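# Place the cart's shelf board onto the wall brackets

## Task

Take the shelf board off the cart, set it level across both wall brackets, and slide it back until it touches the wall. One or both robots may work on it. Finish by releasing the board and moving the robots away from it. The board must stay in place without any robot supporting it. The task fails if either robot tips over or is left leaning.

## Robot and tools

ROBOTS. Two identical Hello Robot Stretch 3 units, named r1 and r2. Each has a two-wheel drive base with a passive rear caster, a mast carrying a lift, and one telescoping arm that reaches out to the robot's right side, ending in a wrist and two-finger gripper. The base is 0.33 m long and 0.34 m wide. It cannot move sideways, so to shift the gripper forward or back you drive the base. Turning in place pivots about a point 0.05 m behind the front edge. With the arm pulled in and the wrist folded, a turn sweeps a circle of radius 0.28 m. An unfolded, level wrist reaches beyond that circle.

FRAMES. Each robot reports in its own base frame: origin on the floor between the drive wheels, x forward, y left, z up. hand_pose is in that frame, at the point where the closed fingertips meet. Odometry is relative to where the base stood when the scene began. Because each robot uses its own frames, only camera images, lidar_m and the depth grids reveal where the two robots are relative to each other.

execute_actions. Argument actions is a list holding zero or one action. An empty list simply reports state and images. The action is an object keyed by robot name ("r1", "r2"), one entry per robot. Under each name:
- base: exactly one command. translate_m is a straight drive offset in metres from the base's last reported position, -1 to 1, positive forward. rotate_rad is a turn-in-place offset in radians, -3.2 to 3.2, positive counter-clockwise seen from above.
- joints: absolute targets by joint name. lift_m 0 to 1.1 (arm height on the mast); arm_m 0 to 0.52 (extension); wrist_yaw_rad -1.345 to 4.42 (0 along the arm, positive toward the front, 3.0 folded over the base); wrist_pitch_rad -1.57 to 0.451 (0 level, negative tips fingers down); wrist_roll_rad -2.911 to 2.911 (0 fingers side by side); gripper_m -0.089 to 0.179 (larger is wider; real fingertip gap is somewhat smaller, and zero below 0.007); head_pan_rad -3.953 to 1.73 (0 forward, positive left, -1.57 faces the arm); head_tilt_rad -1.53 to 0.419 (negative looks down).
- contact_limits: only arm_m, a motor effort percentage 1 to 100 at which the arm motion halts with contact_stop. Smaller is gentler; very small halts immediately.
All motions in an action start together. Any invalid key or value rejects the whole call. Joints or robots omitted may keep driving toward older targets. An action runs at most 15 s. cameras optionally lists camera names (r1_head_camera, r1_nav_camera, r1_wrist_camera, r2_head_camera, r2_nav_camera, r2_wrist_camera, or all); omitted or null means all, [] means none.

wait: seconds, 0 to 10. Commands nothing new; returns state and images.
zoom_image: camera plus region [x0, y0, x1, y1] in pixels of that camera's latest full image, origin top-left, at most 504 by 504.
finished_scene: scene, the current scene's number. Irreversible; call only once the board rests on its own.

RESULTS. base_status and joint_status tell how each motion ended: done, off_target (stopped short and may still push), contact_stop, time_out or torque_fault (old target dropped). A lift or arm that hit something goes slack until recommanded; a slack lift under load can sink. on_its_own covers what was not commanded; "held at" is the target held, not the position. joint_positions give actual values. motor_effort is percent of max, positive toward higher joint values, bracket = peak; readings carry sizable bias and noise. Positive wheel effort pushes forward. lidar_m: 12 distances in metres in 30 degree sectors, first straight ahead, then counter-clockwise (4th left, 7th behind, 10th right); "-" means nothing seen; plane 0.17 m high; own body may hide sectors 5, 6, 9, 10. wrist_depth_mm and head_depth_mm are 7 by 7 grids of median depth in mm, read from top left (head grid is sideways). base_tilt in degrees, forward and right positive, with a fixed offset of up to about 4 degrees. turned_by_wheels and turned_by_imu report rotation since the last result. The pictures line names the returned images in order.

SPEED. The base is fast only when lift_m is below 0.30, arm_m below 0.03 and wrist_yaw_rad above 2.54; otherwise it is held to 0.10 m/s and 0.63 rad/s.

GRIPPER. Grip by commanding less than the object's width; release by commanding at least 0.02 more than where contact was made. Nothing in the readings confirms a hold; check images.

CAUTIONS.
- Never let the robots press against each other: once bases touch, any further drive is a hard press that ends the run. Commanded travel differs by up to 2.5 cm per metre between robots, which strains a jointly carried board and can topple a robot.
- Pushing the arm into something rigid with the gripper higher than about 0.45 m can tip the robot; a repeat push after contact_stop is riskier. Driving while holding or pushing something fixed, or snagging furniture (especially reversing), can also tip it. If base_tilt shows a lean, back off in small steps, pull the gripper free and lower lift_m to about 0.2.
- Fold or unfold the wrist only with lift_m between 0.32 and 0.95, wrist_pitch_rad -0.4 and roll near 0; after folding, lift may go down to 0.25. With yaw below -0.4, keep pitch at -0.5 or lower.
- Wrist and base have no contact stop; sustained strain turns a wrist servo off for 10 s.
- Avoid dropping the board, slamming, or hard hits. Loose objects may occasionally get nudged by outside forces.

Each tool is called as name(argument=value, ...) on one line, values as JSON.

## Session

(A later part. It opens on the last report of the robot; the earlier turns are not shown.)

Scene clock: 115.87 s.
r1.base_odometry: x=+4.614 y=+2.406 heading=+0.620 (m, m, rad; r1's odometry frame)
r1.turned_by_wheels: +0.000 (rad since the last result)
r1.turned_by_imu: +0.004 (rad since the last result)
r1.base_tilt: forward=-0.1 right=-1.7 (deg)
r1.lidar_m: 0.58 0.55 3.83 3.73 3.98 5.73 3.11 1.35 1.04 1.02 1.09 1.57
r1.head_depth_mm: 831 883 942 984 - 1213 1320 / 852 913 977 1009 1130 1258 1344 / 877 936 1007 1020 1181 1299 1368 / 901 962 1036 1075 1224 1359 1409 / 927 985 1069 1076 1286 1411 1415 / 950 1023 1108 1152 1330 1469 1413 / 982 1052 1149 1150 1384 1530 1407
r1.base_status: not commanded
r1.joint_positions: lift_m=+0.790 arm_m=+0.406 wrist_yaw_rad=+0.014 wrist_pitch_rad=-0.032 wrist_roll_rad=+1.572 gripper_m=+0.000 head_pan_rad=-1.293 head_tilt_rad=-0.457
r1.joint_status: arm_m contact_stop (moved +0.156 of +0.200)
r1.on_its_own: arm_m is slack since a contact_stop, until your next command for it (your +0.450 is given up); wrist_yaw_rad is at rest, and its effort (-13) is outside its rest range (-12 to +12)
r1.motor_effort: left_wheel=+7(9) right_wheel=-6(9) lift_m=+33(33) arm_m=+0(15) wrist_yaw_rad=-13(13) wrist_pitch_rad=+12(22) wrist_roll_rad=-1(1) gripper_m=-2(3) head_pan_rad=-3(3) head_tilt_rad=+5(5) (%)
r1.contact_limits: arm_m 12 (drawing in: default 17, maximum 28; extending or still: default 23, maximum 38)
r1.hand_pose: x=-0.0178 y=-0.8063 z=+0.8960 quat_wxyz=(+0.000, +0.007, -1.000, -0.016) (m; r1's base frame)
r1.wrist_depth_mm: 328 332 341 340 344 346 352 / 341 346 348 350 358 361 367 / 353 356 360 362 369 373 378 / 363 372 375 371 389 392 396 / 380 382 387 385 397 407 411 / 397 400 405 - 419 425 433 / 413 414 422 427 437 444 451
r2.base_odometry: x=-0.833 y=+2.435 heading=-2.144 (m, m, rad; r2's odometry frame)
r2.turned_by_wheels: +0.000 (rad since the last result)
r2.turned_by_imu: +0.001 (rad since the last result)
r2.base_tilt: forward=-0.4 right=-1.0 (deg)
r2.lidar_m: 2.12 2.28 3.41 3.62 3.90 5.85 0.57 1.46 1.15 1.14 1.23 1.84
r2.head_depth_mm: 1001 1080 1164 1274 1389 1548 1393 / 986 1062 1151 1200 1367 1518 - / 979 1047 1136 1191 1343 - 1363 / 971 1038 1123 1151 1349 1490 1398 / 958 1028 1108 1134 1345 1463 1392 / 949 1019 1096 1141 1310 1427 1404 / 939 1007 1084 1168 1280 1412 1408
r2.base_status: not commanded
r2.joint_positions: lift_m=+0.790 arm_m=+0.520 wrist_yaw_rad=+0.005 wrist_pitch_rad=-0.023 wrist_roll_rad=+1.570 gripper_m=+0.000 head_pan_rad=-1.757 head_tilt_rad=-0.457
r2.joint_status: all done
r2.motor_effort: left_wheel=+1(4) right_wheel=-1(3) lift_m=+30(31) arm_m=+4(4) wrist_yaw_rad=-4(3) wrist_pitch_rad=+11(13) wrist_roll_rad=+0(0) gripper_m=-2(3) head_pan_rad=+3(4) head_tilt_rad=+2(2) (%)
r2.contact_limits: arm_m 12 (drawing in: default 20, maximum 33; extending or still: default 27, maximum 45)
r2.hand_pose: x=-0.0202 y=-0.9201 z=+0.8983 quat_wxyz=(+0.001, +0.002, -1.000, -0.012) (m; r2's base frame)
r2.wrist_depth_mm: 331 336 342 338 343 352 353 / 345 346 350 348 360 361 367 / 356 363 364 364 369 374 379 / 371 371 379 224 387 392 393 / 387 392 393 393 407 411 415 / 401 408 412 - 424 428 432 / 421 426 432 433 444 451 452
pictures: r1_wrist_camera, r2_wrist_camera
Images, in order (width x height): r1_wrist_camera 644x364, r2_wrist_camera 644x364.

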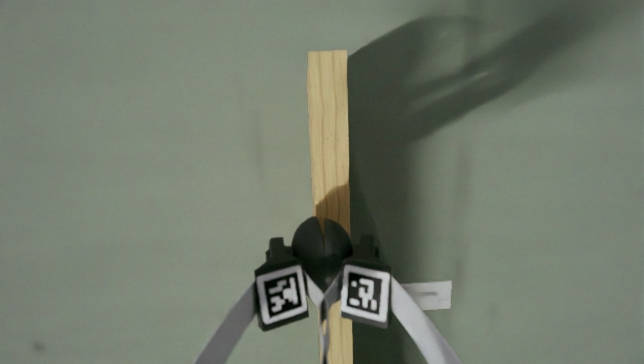

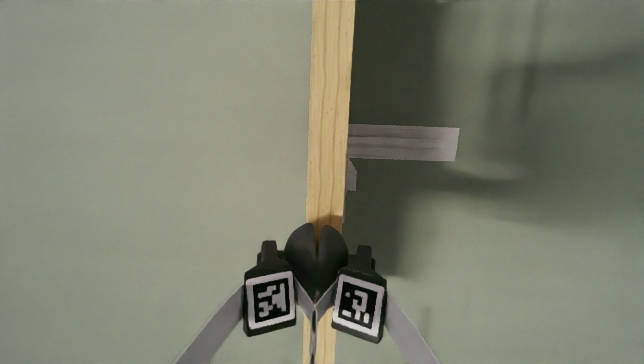

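execute_actions(actions=[{"r1":{"joints":{"arm_m":0.3,"lift_m":0.95}},"r2":{"joints":{"arm_m":0.45,"lift_m":0.95,"wrist_pitch_rad":-0.5}}}], cameras=["r1_head_camera","r2_head_camera","r2_wrist_camera"])

Scene clock: 118.43 s.
r1.base_odometry: x=+4.614 y=+2.406 heading=+0.619 (m, m, rad; r1's odometry frame)
r1.turned_by_wheels: +0.000 (rad since the last result)
r1.turned_by_imu: +0.000 (rad since the last result)
r1.base_tilt: forward=-0.2 right=-1.7 (deg)
r1.lidar_m: 0.58 0.55 3.83 3.73 3.98 5.73 3.11 1.35 1.04 1.02 1.09 1.57
r1.head_depth_mm: 833 886 943 - 1121 1202 1322 / 852 912 977 1019 1150 1249 1351 / 878 937 1009 1022 1186 1301 1380 / 900 962 1036 1074 1233 1351 1403 / 926 993 1070 1082 1272 1404 1417 / 952 1021 1106 1150 1317 1471 1409 / 976 1056 1141 1143 1388 1524 1412
r1.base_status: not commanded
r1.joint_positions: lift_m=+0.950 arm_m=+0.300 wrist_yaw_rad=+0.001 wrist_pitch_rad=-0.023 wrist_roll_rad=+1.572 gripper_m=+0.000 head_pan_rad=-1.293 head_tilt_rad=-0.457
r1.joint_status: all done
r1.motor_effort: left_wheel=+2(7) right_wheel=-1(7) lift_m=+34(33) arm_m=-3(1) wrist_yaw_rad=-1(12) wrist_pitch_rad=+9(12) wrist_roll_rad=-1(1) gripper_m=-3(3) head_pan_rad=-4(3) head_tilt_rad=+4(5) (%)
r1.hand_pose: x=-0.0211 y=-0.7009 z=+1.0582 quat_wxyz=(+0.000, +0.001, -1.000, -0.012) (m; r1's base frame)
r1.wrist_depth_mm: 425 432 437 443 441 444 448 / 440 444 450 452 457 456 466 / 453 464 466 472 466 323 484 / 480 485 477 486 488 330 501 / 494 494 500 504 504 334 523 / 510 515 521 - 503 369 544 / 531 543 545 543 552 373 574
r2.base_odometry: x=-0.833 y=+2.435 heading=-2.144 (m, m, rad; r2's odometry frame)
r2.turned_by_wheels: +0.000 (rad since the last result)
r2.turned_by_imu: +0.000 (rad since the last result)
r2.base_tilt: forward=-0.4 right=-1.0 (deg)
r2.lidar_m: 2.12 2.29 3.42 3.61 3.91 5.81 0.57 1.47 1.16 1.14 1.23 1.84
r2.head_depth_mm: 1002 1078 1164 1269 - - 1328 / 987 1069 1146 1125 - 1538 1398 / 979 1055 1140 - 1370 1509 1396 / 973 1039 1104 1247 1337 1473 1400 / 957 1026 1087 1248 1315 1454 1408 / 945 1023 1089 1151 1299 1437 1407 / 939 1007 1085 1158 1275 1408 1410
r2.base_status: not commanded
r2.joint_positions: lift_m=+0.950 arm_m=+0.450 wrist_yaw_rad=+0.002 wrist_pitch_rad=-0.511 wrist_roll_rad=+1.570 gripper_m=+0.000 head_pan_rad=-1.757 head_tilt_rad=-0.457
r2.joint_status: all done
r2.motor_effort: left_wheel=-3(2) right_wheel=+1(1) lift_m=+31(29) arm_m=-3(3) wrist_yaw_rad=-3(5) wrist_pitch_rad=+5(10) wrist_roll_rad=+0(0) gripper_m=-2(2) head_pan_rad=+3(3) head_tilt_rad=+3(2) (%)
r2.hand_pose: x=-0.0210 y=-0.8068 z=+0.9419 quat_wxyz=(+0.001, +0.001, -0.967, -0.253) (m; r2's base frame)
r2.wrist_depth_mm: 347 379 404 493 568 687 793 / 353 394 413 511 610 724 831 / 362 407 422 528 634 770 819 / 379 418 429 558 664 838 828 / 389 436 454 584 700 892 831 / 404 452 499 - 761 941 842 / 419 469 558 631 836 978 827
pictures: r1_head_camera (sideways: a quarter turn clockwise sets it upright), r2_head_camera (sideways: a quarter turn clockwise sets it upright), r2_wrist_camera
Images, in order (width x height): r1_head_camera 896x504, r2_head_camera 896x504, r2_wrist_camera 644x364.

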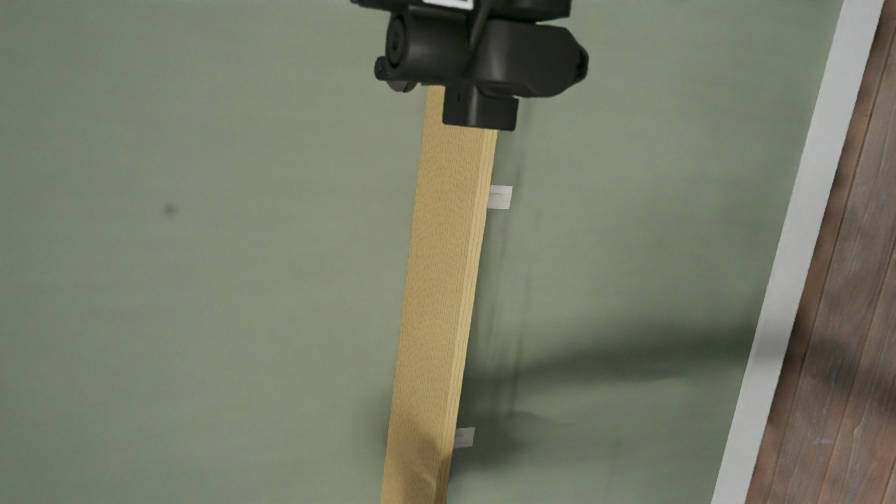

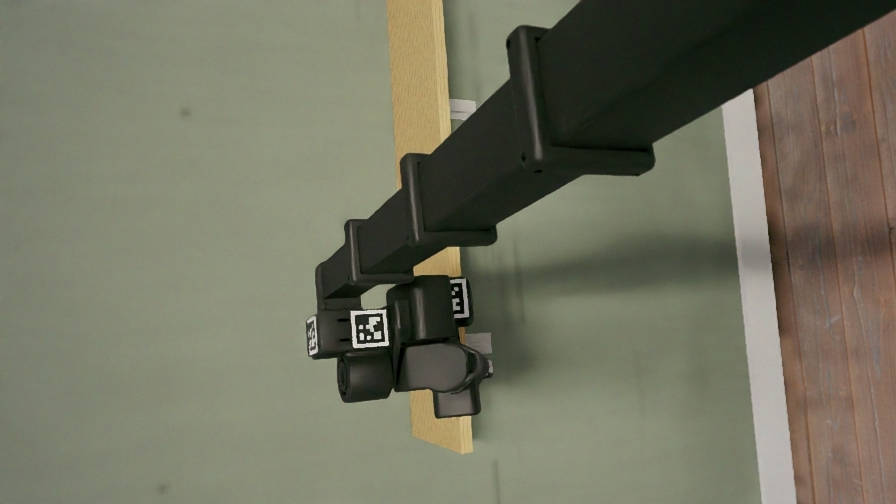

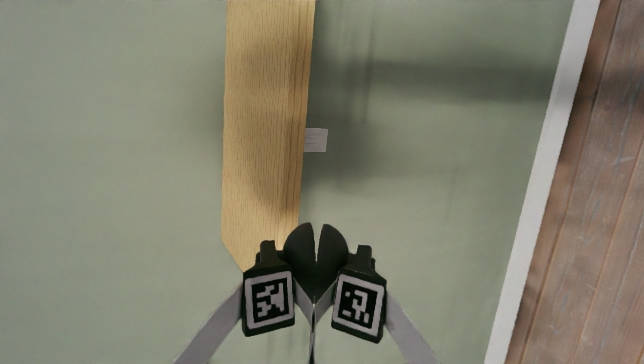

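execute_actions(actions=[{"r1":{"joints":{"arm_m":0.05}},"r2":{"joints":{"arm_m":0.1}}}], cameras=["r1_head_camera","r2_head_camera"])

finished_scene(scene=2)

Scene clock: 122.43 s.
r1.base_odometry: x=+4.614 y=+2.406 heading=+0.619 (m, m, rad; r1's odometry frame)
r1.turned_by_wheels: +0.000 (rad since the last result)
r1.turned_by_imu: +0.001 (rad since the last result)
r1.base_tilt: forward=-0.1 right=-1.7 (deg)
r1.lidar_m: 0.58 0.55 3.82 3.74 3.98 5.76 3.10 1.35 1.04 1.02 1.08 1.57
r1.head_depth_mm: 831 884 950 986 1091 - - / 854 907 977 1002 1147 - - / 873 933 1006 1022 1180 1291 1375 / 898 961 1039 1077 1228 1357 1405 / 924 989 1074 1079 1273 1399 1416 / 952 1024 1109 1150 1323 1471 1417 / 979 1057 1145 1148 1379 1535 1415
r1.base_status: not commanded
r1.joint_positions: lift_m=+0.950 arm_m=+0.050 wrist_yaw_rad=+0.001 wrist_pitch_rad=-0.023 wrist_roll_rad=+1.572 gripper_m=+0.000 head_pan_rad=-1.293 head_tilt_rad=-0.457
r1.joint_status: all done
r1.motor_effort: left_wheel=+2(2) right_wheel=-2(1) lift_m=+34(34) arm_m=-2(4) wrist_yaw_rad=+0(1) wrist_pitch_rad=+9(9) wrist_roll_rad=+0(1) gripper_m=-3(3) head_pan_rad=-3(4) head_tilt_rad=+5(4) (%)
r1.hand_pose: x=-0.0212 y=-0.4509 z=+1.0583 quat_wxyz=(+0.000, +0.000, -1.000, -0.012) (m; r1's base frame)
r1.wrist_depth_mm: 657 661 673 682 689 687 697 / 663 685 690 696 690 713 711 / 692 702 711 714 735 736 745 / 734 729 742 745 770 781 766 / 753 770 782 769 772 803 803 / 784 802 782 - 808 829 844 / 819 825 843 847 828 885 866
r2.base_odometry: x=-0.833 y=+2.435 heading=-2.144 (m, m, rad; r2's odometry frame)
r2.turned_by_wheels: +0.000 (rad since the last result)
r2.turned_by_imu: +0.001 (rad since the last result)
r2.base_tilt: forward=-0.4 right=-1.0 (deg)
r2.lidar_m: 2.11 2.28 3.40 3.60 3.89 5.88 0.57 1.46 1.15 1.14 1.23 1.84
r2.head_depth_mm: 1001 1073 1165 1269 1368 - - / 990 1065 1150 1192 - - 1356 / 980 1052 1142 1185 - - 1327 / 970 1038 1126 1152 - - 1333 / 959 1033 1114 1162 1276 - - / 947 1015 1097 1136 1291 1392 1367 / 941 1006 1089 1166 1279 1413 1418
r2.base_status: not commanded
r2.joint_positions: lift_m=+0.950 arm_m=+0.100 wrist_yaw_rad=+0.002 wrist_pitch_rad=-0.512 wrist_roll_rad=+1.570 gripper_m=+0.000 head_pan_rad=-1.757 head_tilt_rad=-0.457
r2.joint_status: all done
r2.motor_effort: left_wheel=-2(2) right_wheel=+1(1) lift_m=+31(31) arm_m=-3(2) wrist_yaw_rad=-1(2) wrist_pitch_rad=+6(6) wrist_roll_rad=+0(0) gripper_m=-2(2) head_pan_rad=+3(3) head_tilt_rad=+3(1) (%)
r2.hand_pose: x=-0.0211 y=-0.4567 z=+0.9417 quat_wxyz=(+0.001, +0.001, -0.967, -0.254) (m; r2's base frame)
r2.wrist_depth_mm: 606 667 731 850 - - 816 / 617 683 779 885 - - 818 / 640 705 793 927 - - 820 / 657 738 831 969 - - 830 / 676 754 870 - - - 834 / 699 779 873 - - - 830 / 729 813 965 - - - 842
pictures: r1_head_camera (sideways: a quarter turn clockwise sets it upright), r2_head_camera (sideways: a quarter turn clockwise sets it upright)
Images, in order (width x height): r1_head_camera 896x504, r2_head_camera 896x504.

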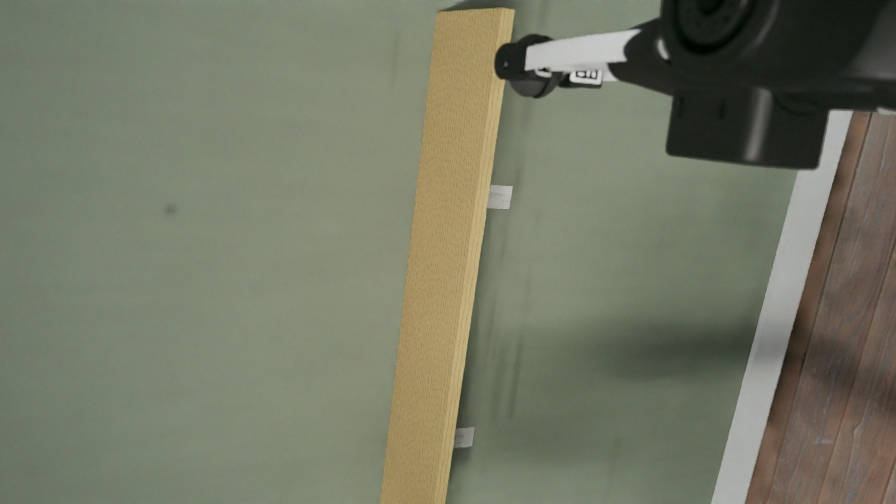

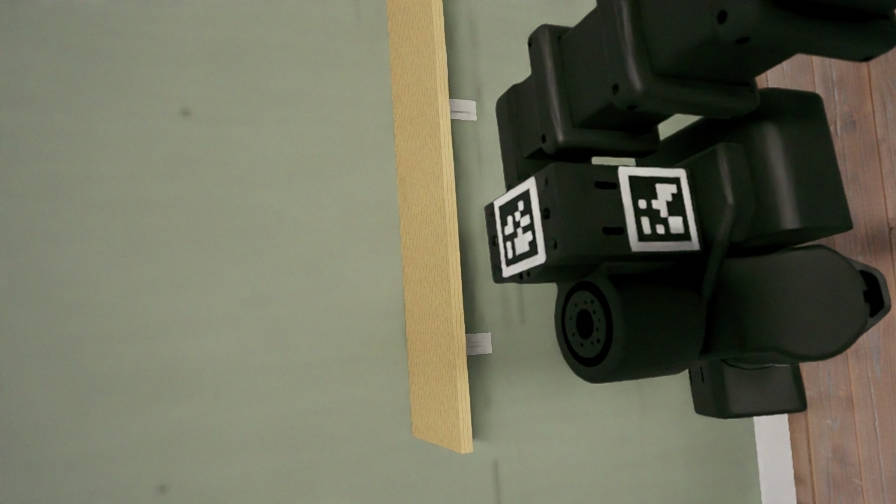

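The scene is finished: the task was done.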